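# Slide the orange-handled ring along the wire to green end

## Task

Carry the ring that has the orange handle along the wire until it reaches the green section at the far end, and leave it hanging there by itself. Nothing may touch the thin grey stretch of wire, the ring included; a single contact fails the task at once. The ring must stay in place without the robot holding it, so release it and move the gripper away at the end.

## Robot and tools

Robot and frame. There is a single arm with a two-finger gripper. Results use a scene frame whose origin sits on the table surface under the arm's base. +z is up, and +y lies to the left when facing along +x. The base may be slightly tilted relative to the table. Three cameras supply images of 896x504 pixels, always listed as cam_high, cam_low, cam_wrist. Calibration (K, distortion, T_world_to_cam) is given for cam_high and cam_low and may be off by a few degrees or millimetres. The cam_wrist pose is unknown.

Joint order. Every row and every per-joint list in a result uses this order: waist, shoulder, elbow, forearm roll, upper arm roll, wrist pitch, wrist roll. Note that elbow comes before upper arm roll here, which differs from the physical chain. Stated limits in radians: waist, upper arm roll, forearm roll and wrist roll ±69.115; shoulder ±2.250; elbow ±2.580; wrist pitch ±2.100. Each real limit may sit up to 0.013 rad either side of the stated value.

A row has 9 numbers, each in [-1, 1]. The first seven are joint offsets in the order above. The eighth is gripper position and the ninth is gripper speed. The joint numbers are scaled: 1.0 equals 0.9985 rad for waist, shoulder, upper arm roll and elbow, and 0.8765 rad for forearm roll, wrist pitch and wrist roll. They are offsets, not poses.

Gripper position is absolute. +1 is fully open (85 mm), 0 is about 41 mm, and the pads touch near -0.8. At -1 the fingers close until blocked, gripping with roughly 190 to 235 N per pad. Gripper speed ranges from about 20 mm/s at -1, through 85 at 0, to 150 at +1. To hold firmly, keep position at -1. To release, send a position wider than the object. For a gentle grip, open first, then close to just under the object's width. position_measured_pct is about 50 minus 50 times the actual position. A reading below 90 that stops short of the request means something is held or blocking. About 90 or more means the pads have met. Closing pushes the fingertips about 13 mm further out, so keep that clearance above surfaces.

execute_actions(actions): a list of actions run in sequence. Each action is a table of up to 15 rows, one row per 1/30 s step. If there are fewer than 15 rows, the final row is held for the remaining steps. Offsets in every row are measured from the joint angles at the start of that action, not from the row before. For the first action, that means the last angles reported in the scene. An empty list simply returns state and images. An action is refused if any joint would go more than 0.013 rad past its limit. If the first action fails that check, or any action is malformed, the whole call is rejected. A joint pushed past its real end stops there, and the result then says "joint sent to its limit".

move(target, speed, blocking): target is one 9-number row. Its offsets are taken from the "Joint positions" in the last result that showed them. All joints follow synchronized paths, so the gripper traces a curve. speed is the top rate of the joint with the farthest to travel, in rad/s from 0.01 to 2 (default 0.5). Paths last between 0.5 and 10 s and do not stop for obstacles. The result adds a "move:" line giving the end state (done, off_target, moving, held, fault), limits=held or limits=none, and the joint farthest from its target. With blocking=false the result comes after 0.5 s while motion continues. Until a result shows the move has ended, use wait or stop before sending new rows or moves. Faster moves and targets deeper into contact hit and press harder.

wait(seconds): 0 to 10 s, holding the last command. It returns early if a running move finishes. stop(): brakes a running move, needing some distance to do so, while the fingers keep moving. zoom_image(camera, region): region is [x0, y0, x1, y1] in pixels of that camera's latest image, at most 504x504. finished_scene(scene): ends the current scene, passing its number. It cannot be undone, and the result reports success.

Controller behaviour. Each joint's command is held within a fixed lead of its measured angle: 0.304 rad for the first four joints, 0.266 rad for the last three. Commands that would shift the gripper more than 70 mm in one step are scaled back. Large moves can therefore need several actions and may still be short of target when a result returns. "Joint targets" shows the current commanded angles. "joint command not followed" means the clearance check changed the targets.

Hazards. Contact torque at a joint's load limit (49.6 N m for the four base-side joints, 31.2 N m for the three wrist joints, held weight included) triggers a 10 s stop and drops the rest of the call. Motors heat while holding loads, warn from 60 °C, and at 75 °C the arm sinks with an OVER-TEMPERATURE FAULT. Loose objects may occasionally get a small nudge. Never let anything touch the grey wire. Avoid dropping the ring, hitting or shoving things hard, or knocking anything off the table. Leave the ring resting on the green part, open the gripper and back away before ending the scene.

Each tool is called after "Emit:" as name(argument=value, ...), one argument or row to a line, values as JSON.

## Session

Emit:
execute_actions(
  actions=[],
)

Scene clock: 0.00 s.
position_measured_pct=0.0
Joint names: [waist, shoulder, elbow, forearm roll, upper arm roll, wrist pitch, wrist roll]
Joint positions: [-0.59   0.884  1.109  0.003 -0.372  0.805  2.557]
Joint velocities: [ 0.     0.     0.    -0.001 -0.    -0.    -0.   ]
Joint targets: [-0.590 0.884 1.109 0.003 -0.372 0.805 2.557]

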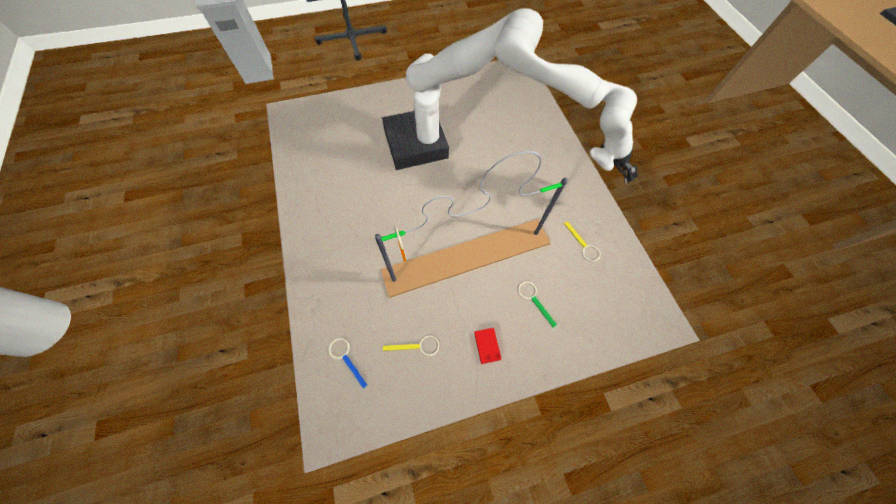

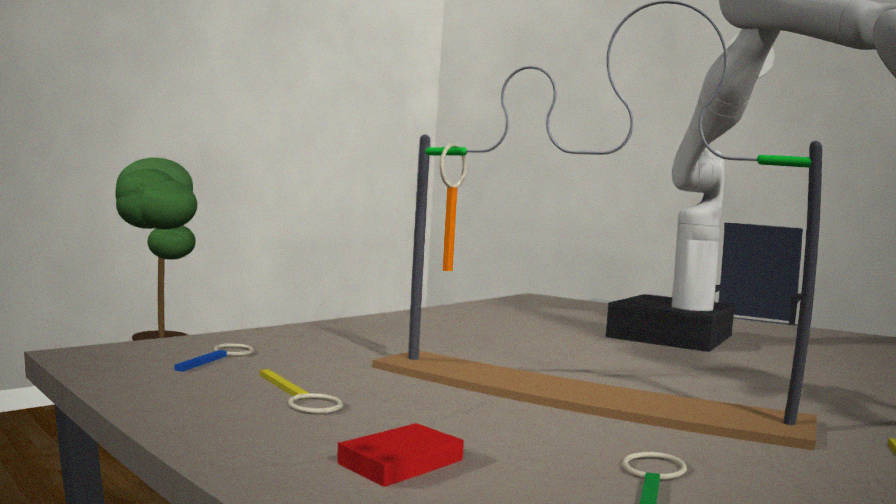

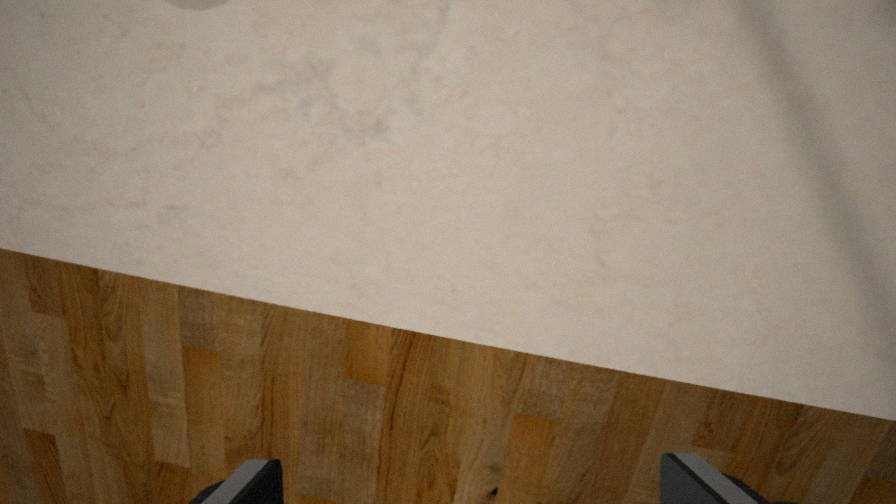

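Emit:
zoom_image(
  camera="cam_low",
  region=[390, 0, 640, 290],
)

Emit:
zoom_image(
  camera="cam_low",
  region=[580, 0, 850, 200],
)

Emit:
zoom_image(
  camera="cam_high",
  region=[360, 130, 600, 310],
)

Emit:
zoom_image(
  camera="cam_high",
  region=[360, 0, 680, 200],
)

Emit:
zoom_image(
  camera="cam_low",
  region=[560, 130, 860, 460],
)

Region (390, 0, 640, 290) of cam_low's 896x504 image, scaled by 1.738, with more detail than that image has; it fills the left 434 columns of this view, and the rest is white.

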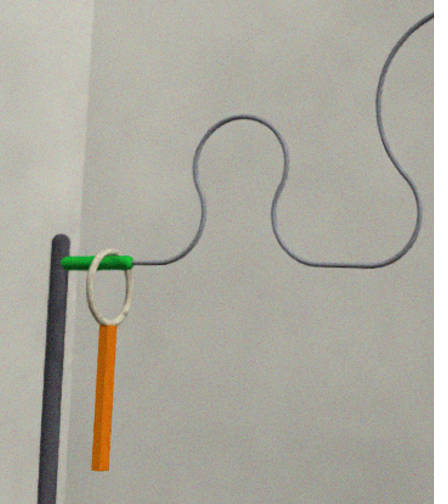

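Region (580, 0, 850, 200) of cam_low's 896x504 image, scaled by 1.867, with more detail than that image has; it fills the top 373 rows of this view, and the rest is white.

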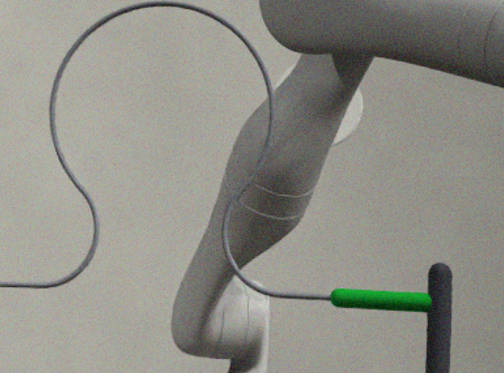

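Region (360, 130, 600, 310) of cam_high's 896x504 image, scaled by 2.100, with more detail than that image has; it fills the top 378 rows of this view, and the rest is white.

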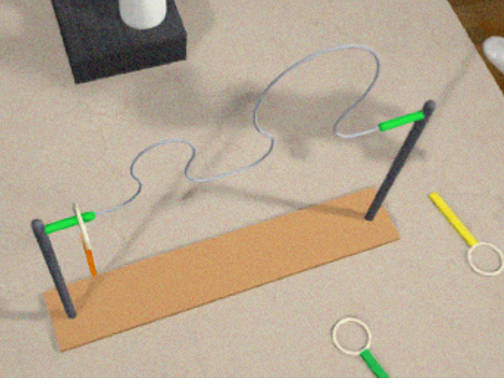

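Region (360, 0, 680, 200) of cam_high's 896x504 image, scaled by 1.575, with more detail than that image has; it fills the top 315 rows of this view, and the rest is white.

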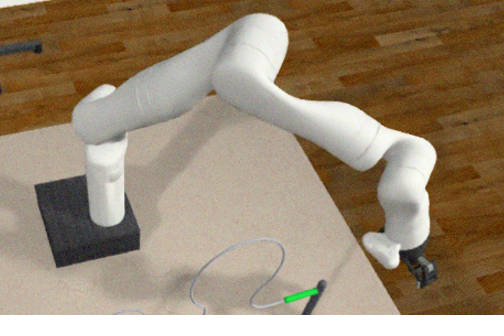

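Region (560, 130, 860, 460) of cam_low's 896x504 image, scaled by 1.527, with more detail than that image has; it fills the left 458 columns of this view, and the rest is white.

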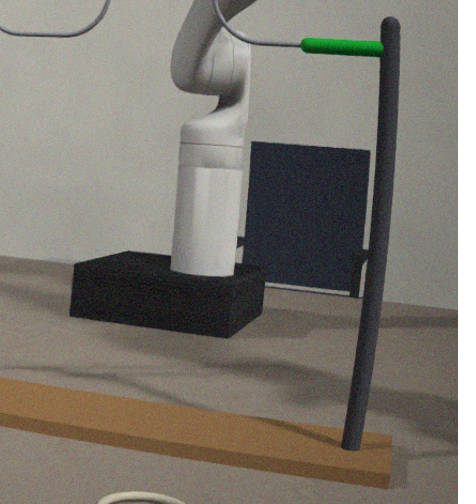

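Emit:
move(
  target=[-0.45,-1,0.95,-0.003,0.3726,0.1,1,1,0],
  speed=0.9,
)

Scene clock: 93.97 s.
position_measured_pct=0.0
Joint names: [waist, shoulder, elbow, forearm roll, upper arm roll, wrist pitch, wrist roll]
Joint positions: [-1.039 -0.114  2.058  0.     0.     0.893  3.433]
Joint velocities: [-0.001 -0.002  0.    -0.001  0.001 -0.     0.001]
Joint targets: [-1.039 -0.115 2.058 0.000 0.000 0.893 3.433]
move: done; limits=none; farthest joint: the waist, 0.000 radians from its target (0.449 radians at the start)

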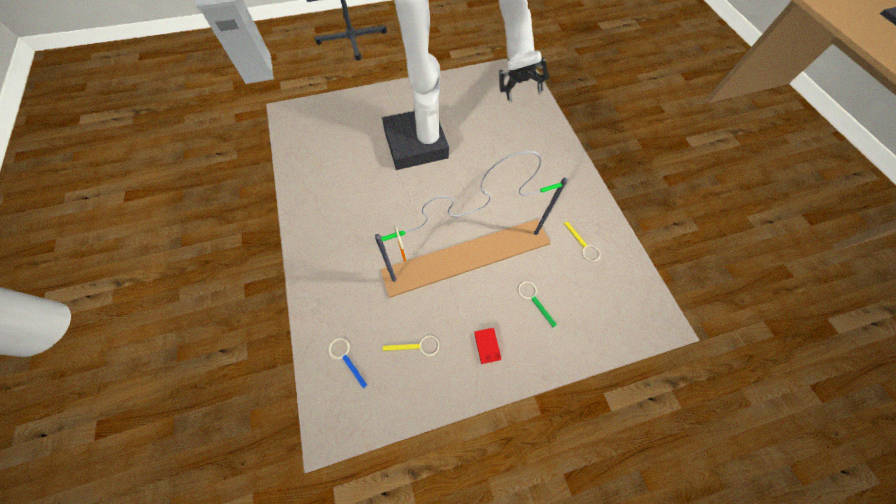

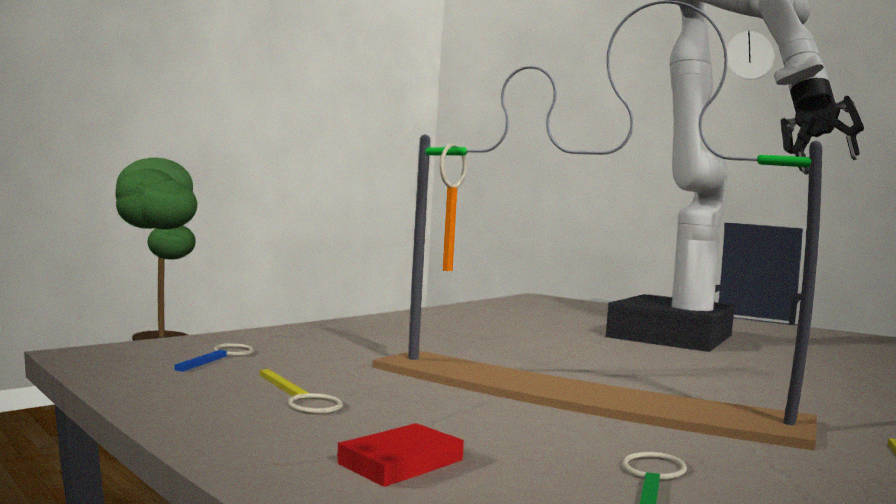

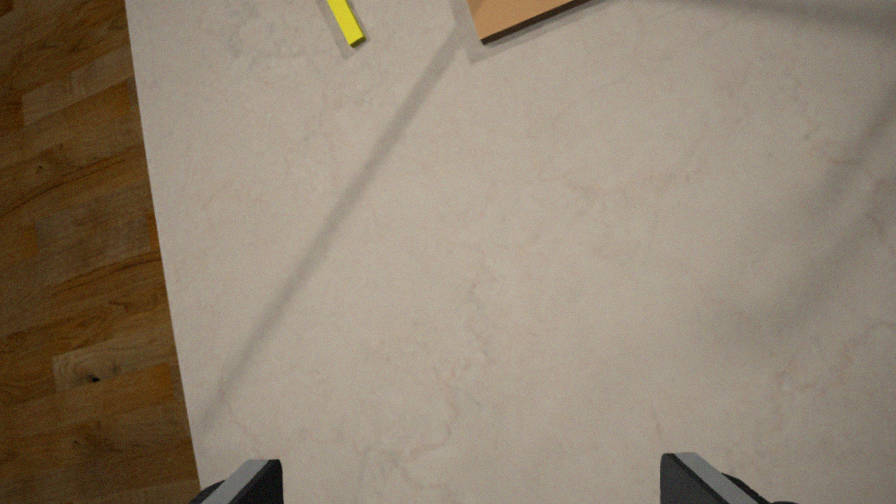

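Emit:
move(
  target=[1,-1,0.39,0,0,-0.33,1,1,0],
  speed=0.9,
)

Emit:
move(
  target=[0,-0.15,0,0,0,0.17,0.4595,1,0],
  speed=0.9,
)

Scene clock: 106.80 s.
position_measured_pct=0.0
Joint names: [waist, shoulder, elbow, forearm roll, upper arm roll, wrist pitch, wrist roll]
Joint positions: [-0.041 -1.113  2.447  0.     0.     0.604  4.31 ]
Joint velocities: [ 0.003 -0.003  0.001 -0.001 -0.001  0.     0.001]
Joint targets: [-0.041 -1.113 2.447 0.000 0.000 0.604 4.310]
move: done; limits=none; farthest joint: the waist, 0.001 radians from its target (0.999 radians at the start)

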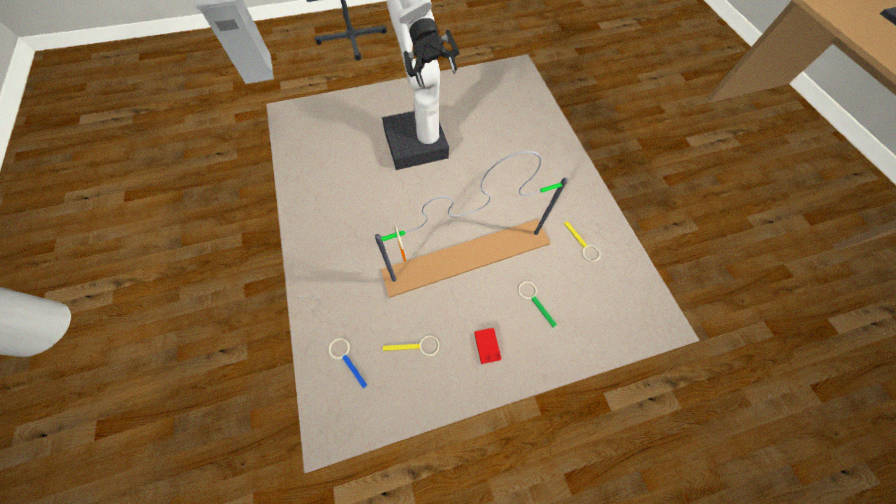

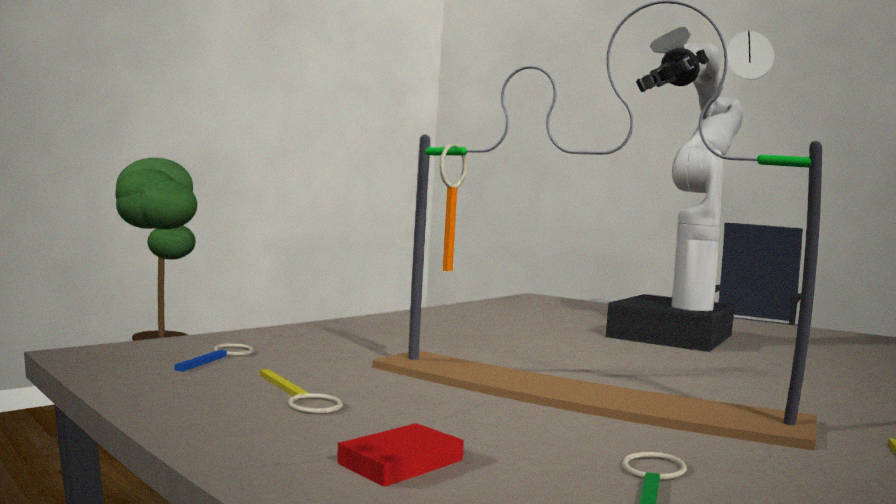

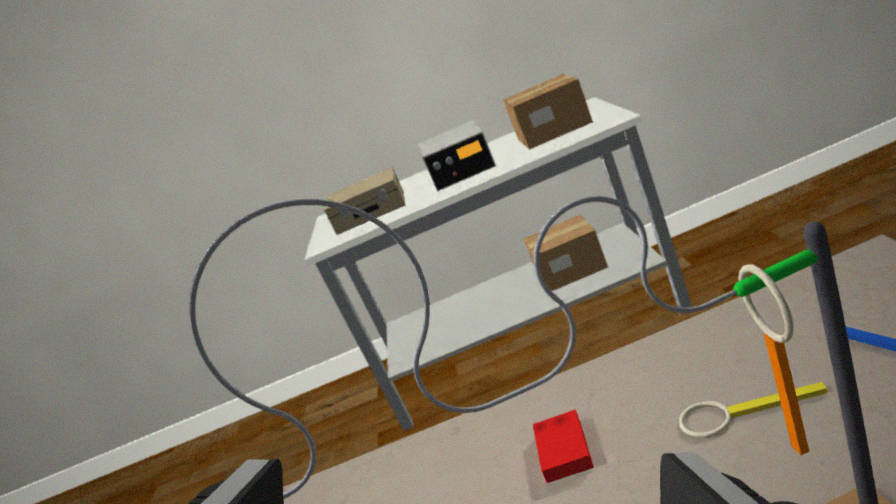

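Scene clock: 107.87 s.
position_measured_pct=0.0
Joint names: [waist, shoulder, elbow, forearm roll, upper arm roll, wrist pitch, wrist roll]
Joint positions: [-0.041 -1.262  2.447  0.     0.     0.753  4.712]
Joint velocities: [-0.    -0.002 -0.    -0.    -0.001  0.     0.001]
Joint targets: [-0.041 -1.262 2.447 0.000 0.000 0.753 4.712]
move: done; limits=none; farthest joint: the shoulder, 0.001 radians from its target (0.150 radians at the start)

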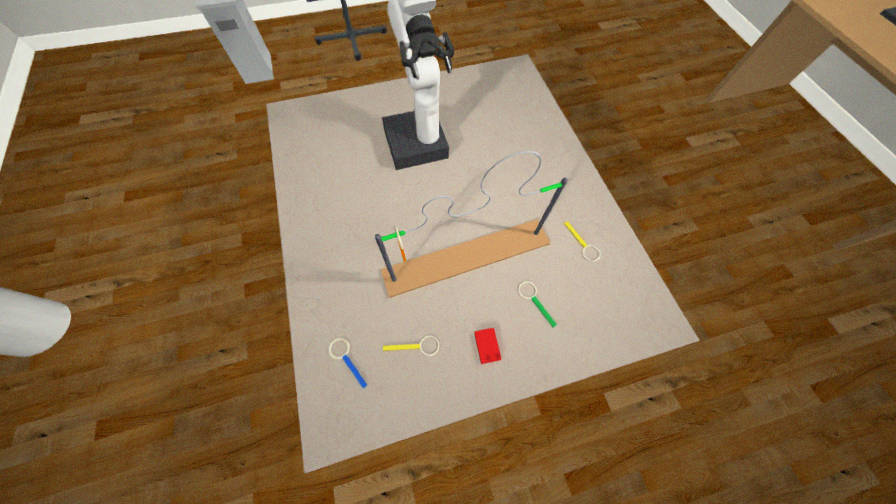

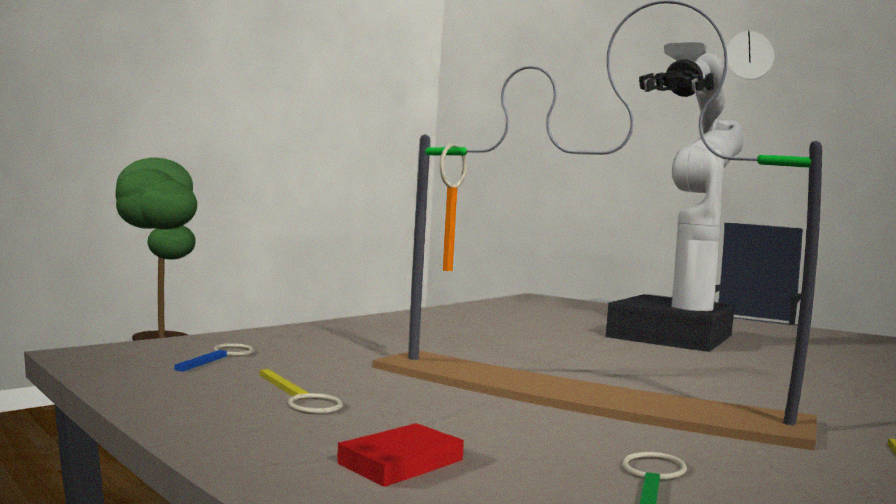

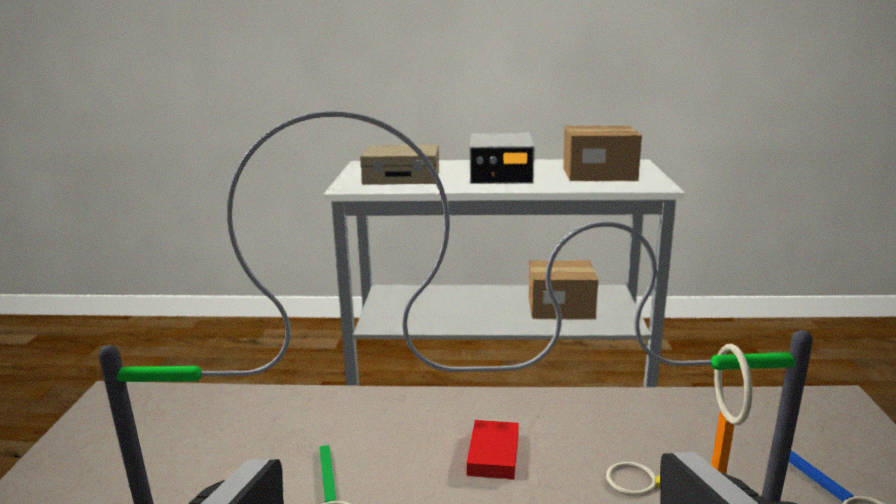

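Emit:
move(
  target=[0.3976,0.96,0.051,0,0,-0.52,0,0.3,0],
  speed=0.9,
)

Emit:
move(
  target=[0,0.9,0,0,0,-0.97,0,0.3,0],
  speed=0.9,
)

Emit:
move(
  target=[0,0.41,0,0,0,-0.97,0,0.3,0],
  speed=0.8,
)

Scene clock: 157.90 s.
position_measured_pct=34.9
Joint names: [waist, shoulder, elbow, forearm roll, upper arm roll, wrist pitch, wrist roll]
Joint positions: [ 0.356 -0.304  2.498  0.     0.     0.297  4.712]
Joint velocities: [ 0.001  0.003 -0.001  0.    -0.    -0.     0.   ]
Joint targets: [0.356 -0.303 2.498 0.000 0.000 0.297 4.712]
move: done; limits=none; farthest joint: the waist, 0.000 radians from its target (0.397 radians at the start)

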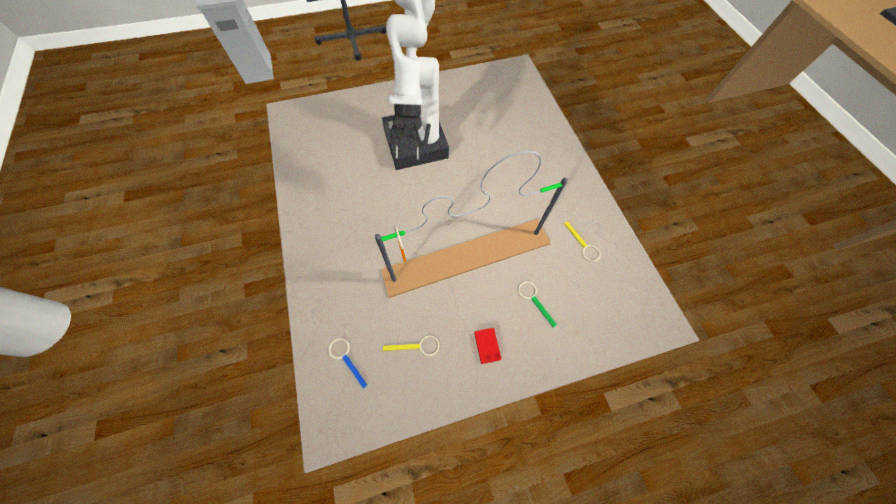

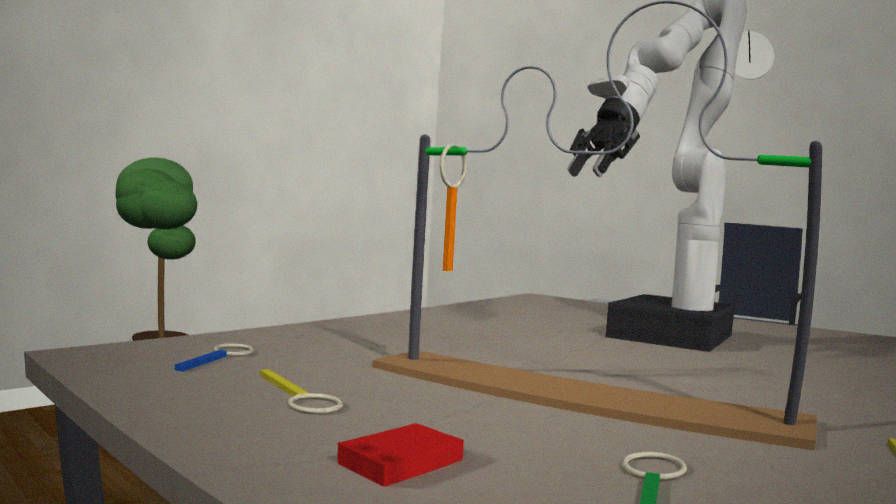

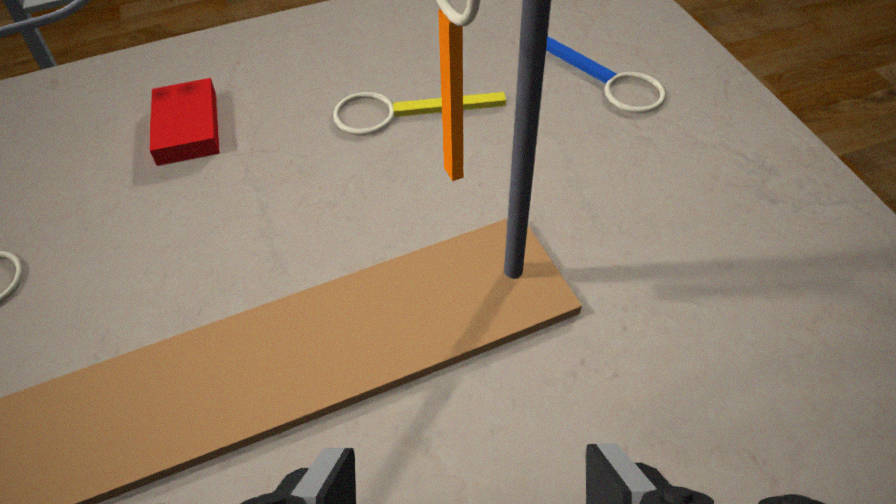

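Scene clock: 159.70 s.
position_measured_pct=34.9
Joint names: [waist, shoulder, elbow, forearm roll, upper arm roll, wrist pitch, wrist roll]
Joint positions: [ 0.356  0.595  2.498  0.     0.    -0.553  4.712]
Joint velocities: [-0.     0.002 -0.001  0.    -0.    -0.001  0.   ]
Joint targets: [0.356 0.595 2.498 0.000 0.000 -0.554 4.712]
move: done; limits=none; farthest joint: the waist, 0.000 radians from its target (0.000 radians at the start)

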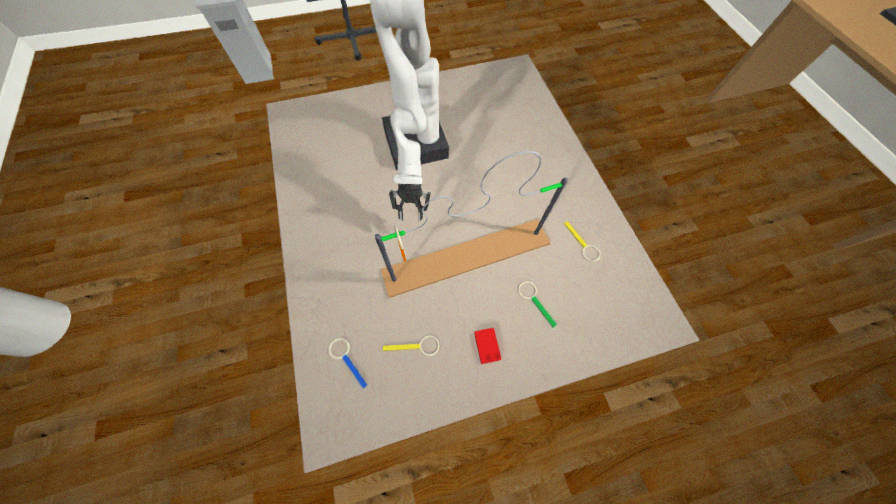

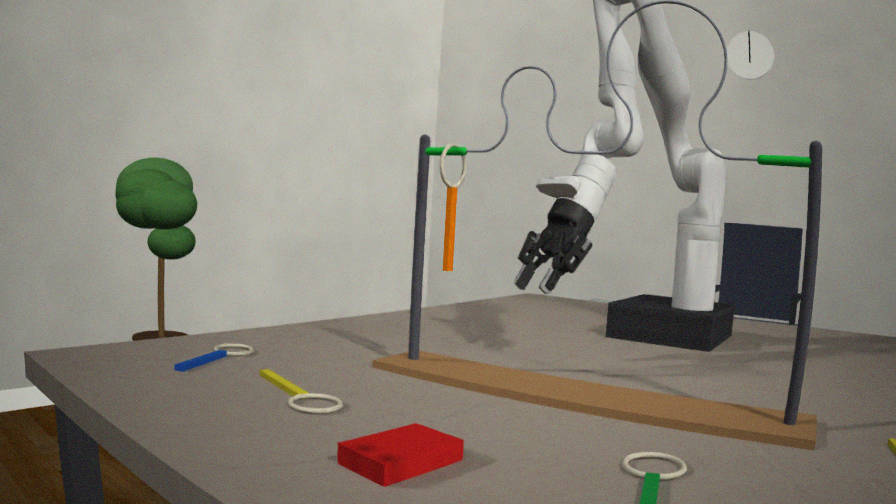

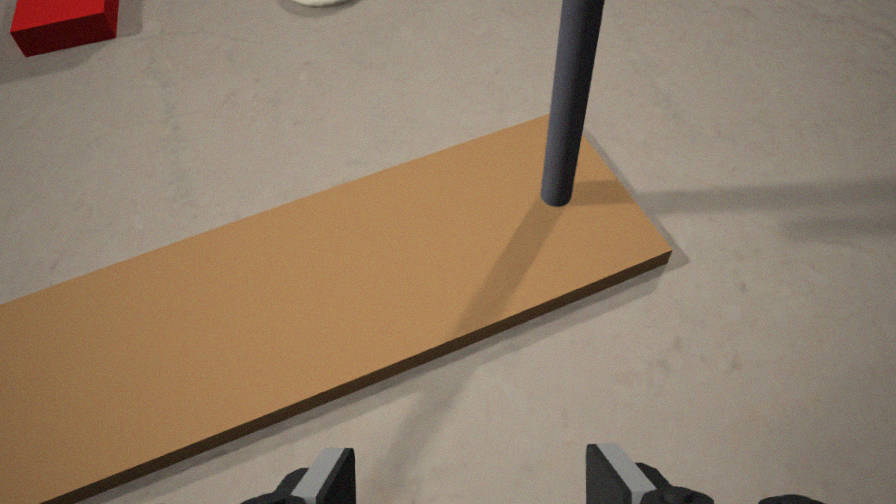

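Scene clock: 161.40 s.
position_measured_pct=34.9
Joint names: [waist, shoulder, elbow, forearm roll, upper arm roll, wrist pitch, wrist roll]
Joint positions: [ 0.356  1.004  2.498  0.     0.    -1.404  4.712]
Joint velocities: [-0.     0.004  0.    -0.001  0.    -0.001 -0.   ]
Joint targets: [0.356 1.004 2.498 0.000 0.000 -1.404 4.712]
move: done; limits=none; farthest joint: the shoulder, 0.001 radians from its target (0.410 radians at the start)

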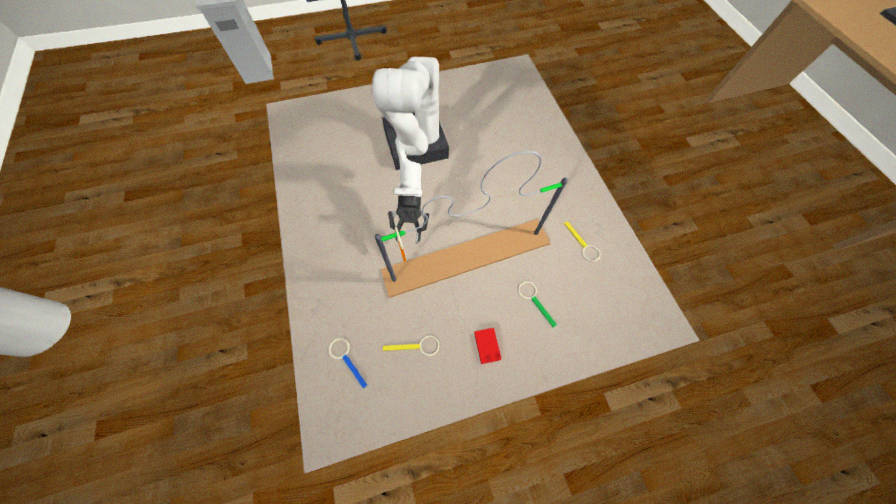

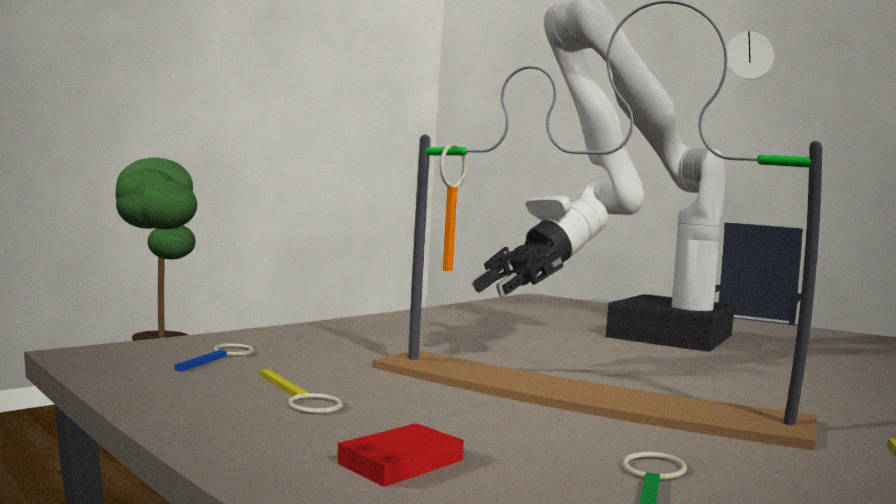

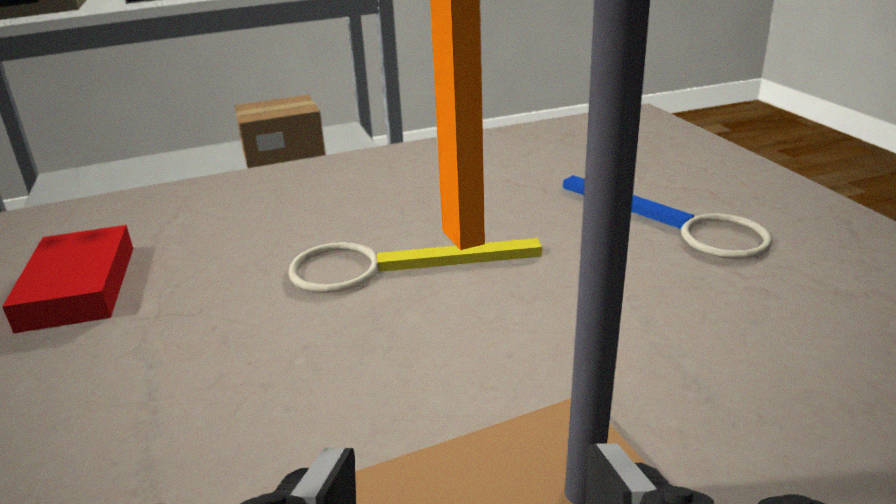

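Emit:
move(
  target=[-0.002,0.1699,-0.0497,0,0,-0.5396,0,-0.15,0],
)

Scene clock: 184.37 s.
position_measured_pct=57.5
Joint names: [waist, shoulder, elbow, forearm roll, upper arm roll, wrist pitch, wrist roll]
Joint positions: [ 0.354  1.173  2.448  0.     0.    -1.877  4.712]
Joint velocities: [-0.     0.003 -0.     0.     0.001 -0.002 -0.   ]
Joint targets: [0.354 1.173 2.448 0.000 0.000 -1.877 4.712]
move: done; limits=none; farthest joint: the shoulder, 0.001 radians from its target (0.170 radians at the start)

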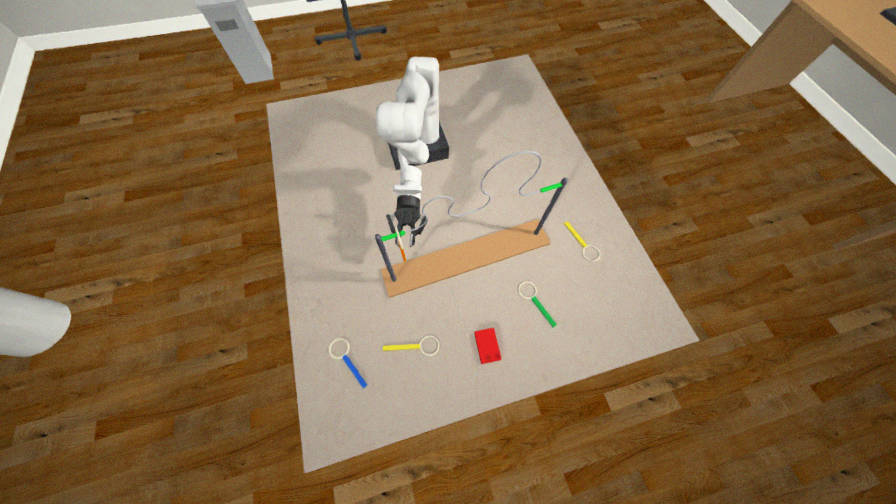

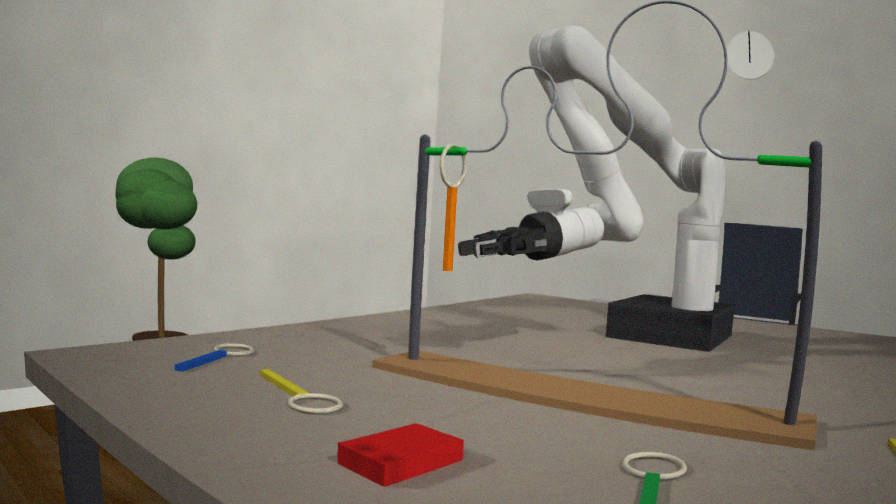

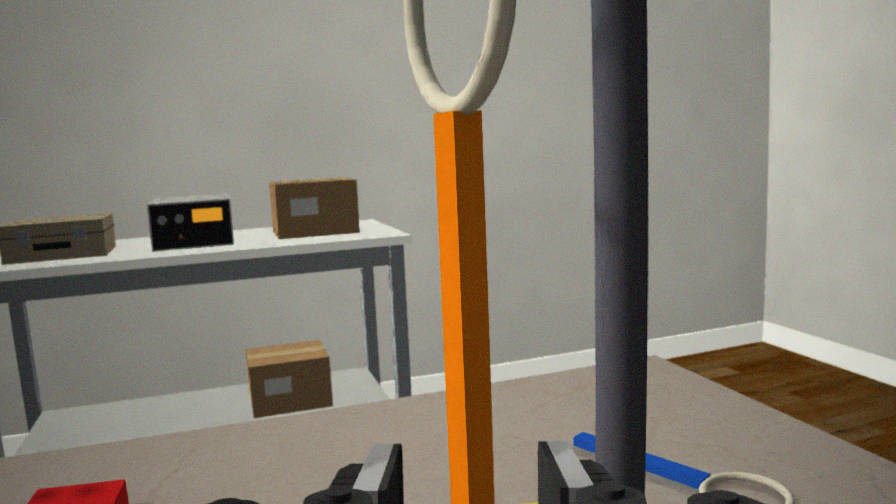

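Emit:
move(
  target=[0,-0.0538,-0.1757,0,0,0.2629,0,-0.15,0],
  speed=0.3,
)

Emit:
zoom_image(
  camera="cam_low",
  region=[400, 125, 580, 285],
)

Scene clock: 193.17 s.
position_measured_pct=57.5
Joint names: [waist, shoulder, elbow, forearm roll, upper arm roll, wrist pitch, wrist roll]
Joint positions: [ 0.354  1.12   2.273  0.     0.    -1.646  4.712]
Joint velocities: [-0.    -0.002 -0.001 -0.001 -0.     0.001 -0.   ]
Joint targets: [0.354 1.119 2.273 0.000 0.000 -1.646 4.712]
move: done; limits=none; farthest joint: the waist, 0.000 radians from its target (0.000 radians at the start)

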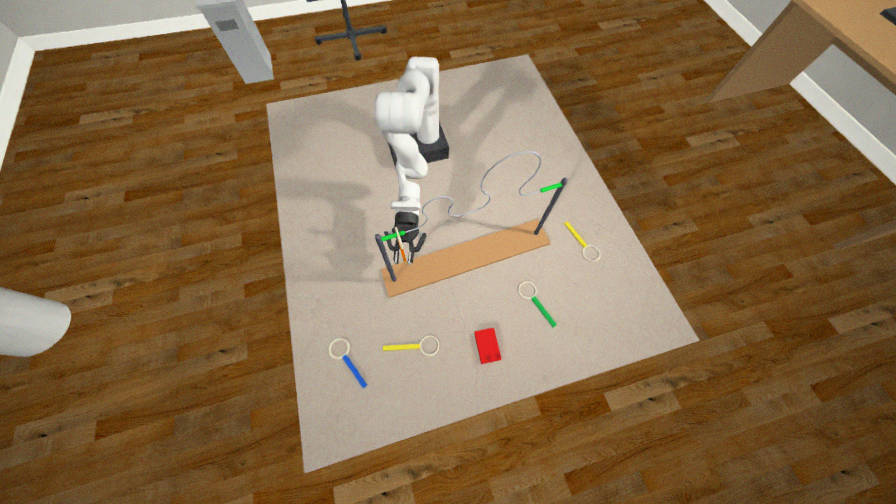

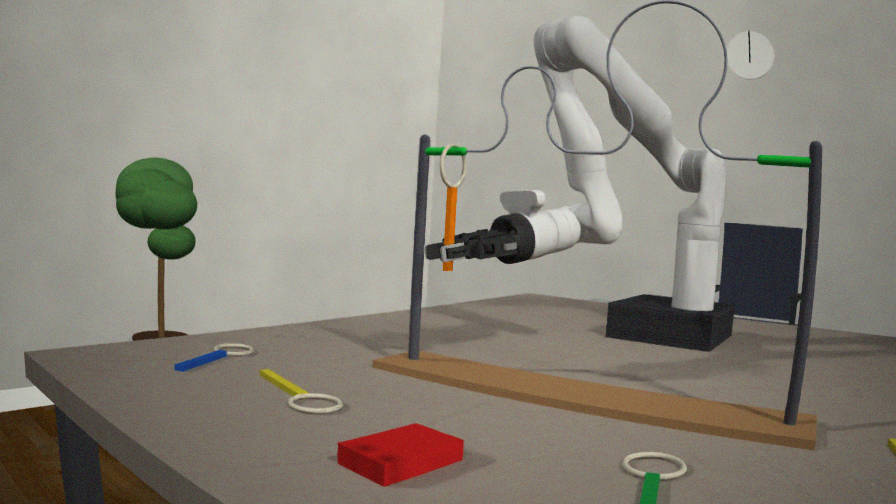

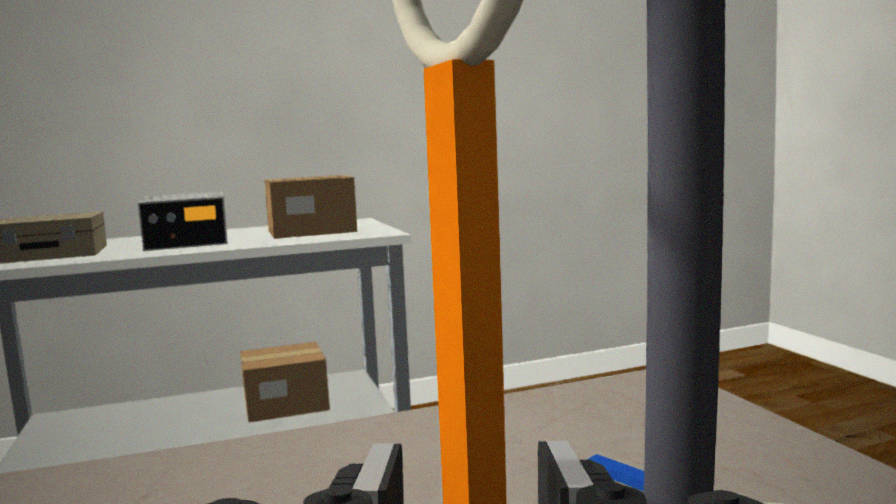

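Region (400, 125, 580, 285) of cam_low's 896x504 image, scaled by 2.800, with more detail than that image has.

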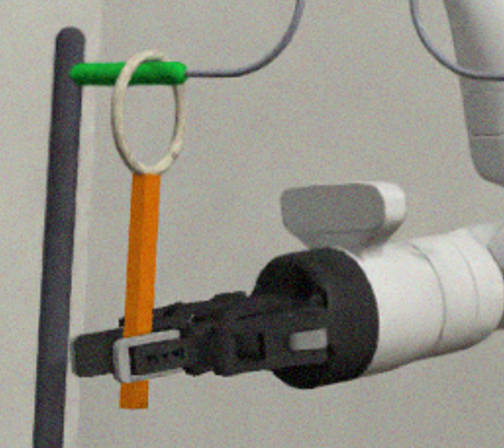

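Emit:
move(
  target=[0,0,0,0,0,0,0,-0.66,-1],
)

Emit:
zoom_image(
  camera="cam_low",
  region=[400, 125, 580, 285],
)

Scene clock: 203.33 s.
position_measured_pct=82.1
Joint names: [waist, shoulder, elbow, forearm roll, upper arm roll, wrist pitch, wrist roll]
Joint positions: [ 0.354  1.119  2.273  0.     0.    -1.646  4.712]
Joint velocities: [ 0.    -0.003  0.001  0.     0.     0.     0.001]
Joint targets: [0.354 1.120 2.273 0.000 0.000 -1.646 4.712]
move: done; limits=none; farthest joint: the shoulder, 0.001 radians from its target (0.001 radians at the start)

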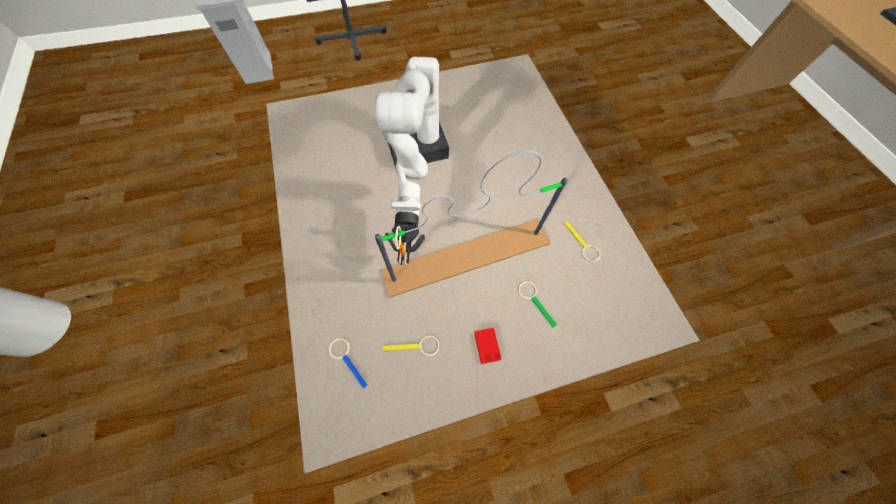

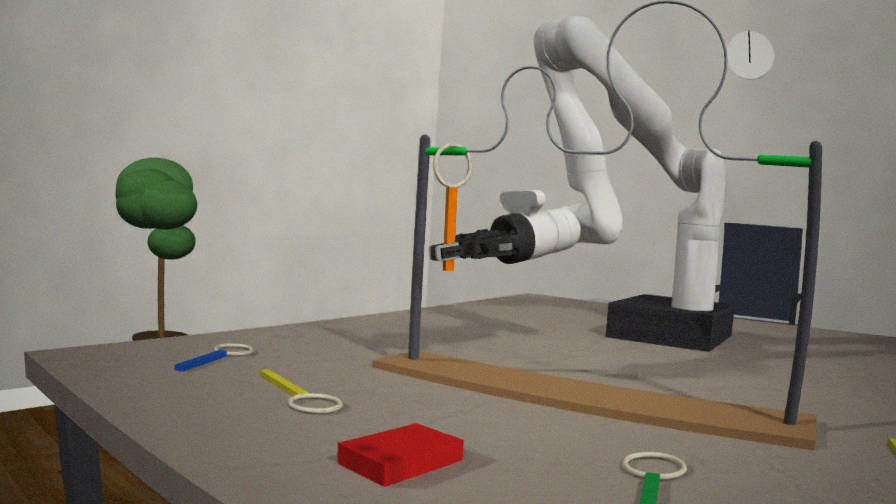

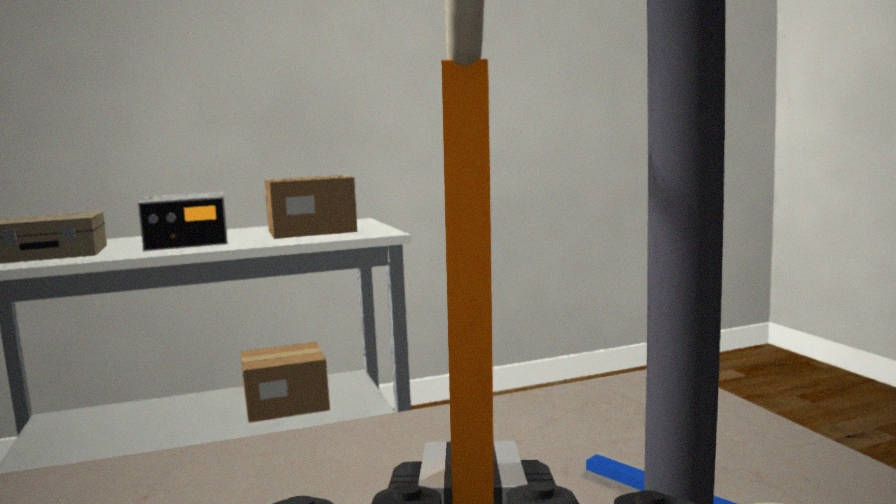

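Region (400, 125, 580, 285) of cam_low's 896x504 image, scaled by 2.800, with more detail than that image has.

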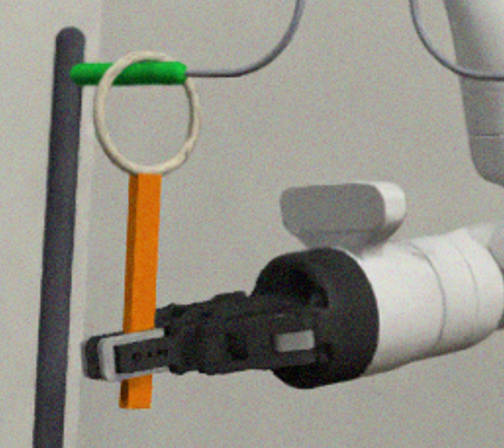

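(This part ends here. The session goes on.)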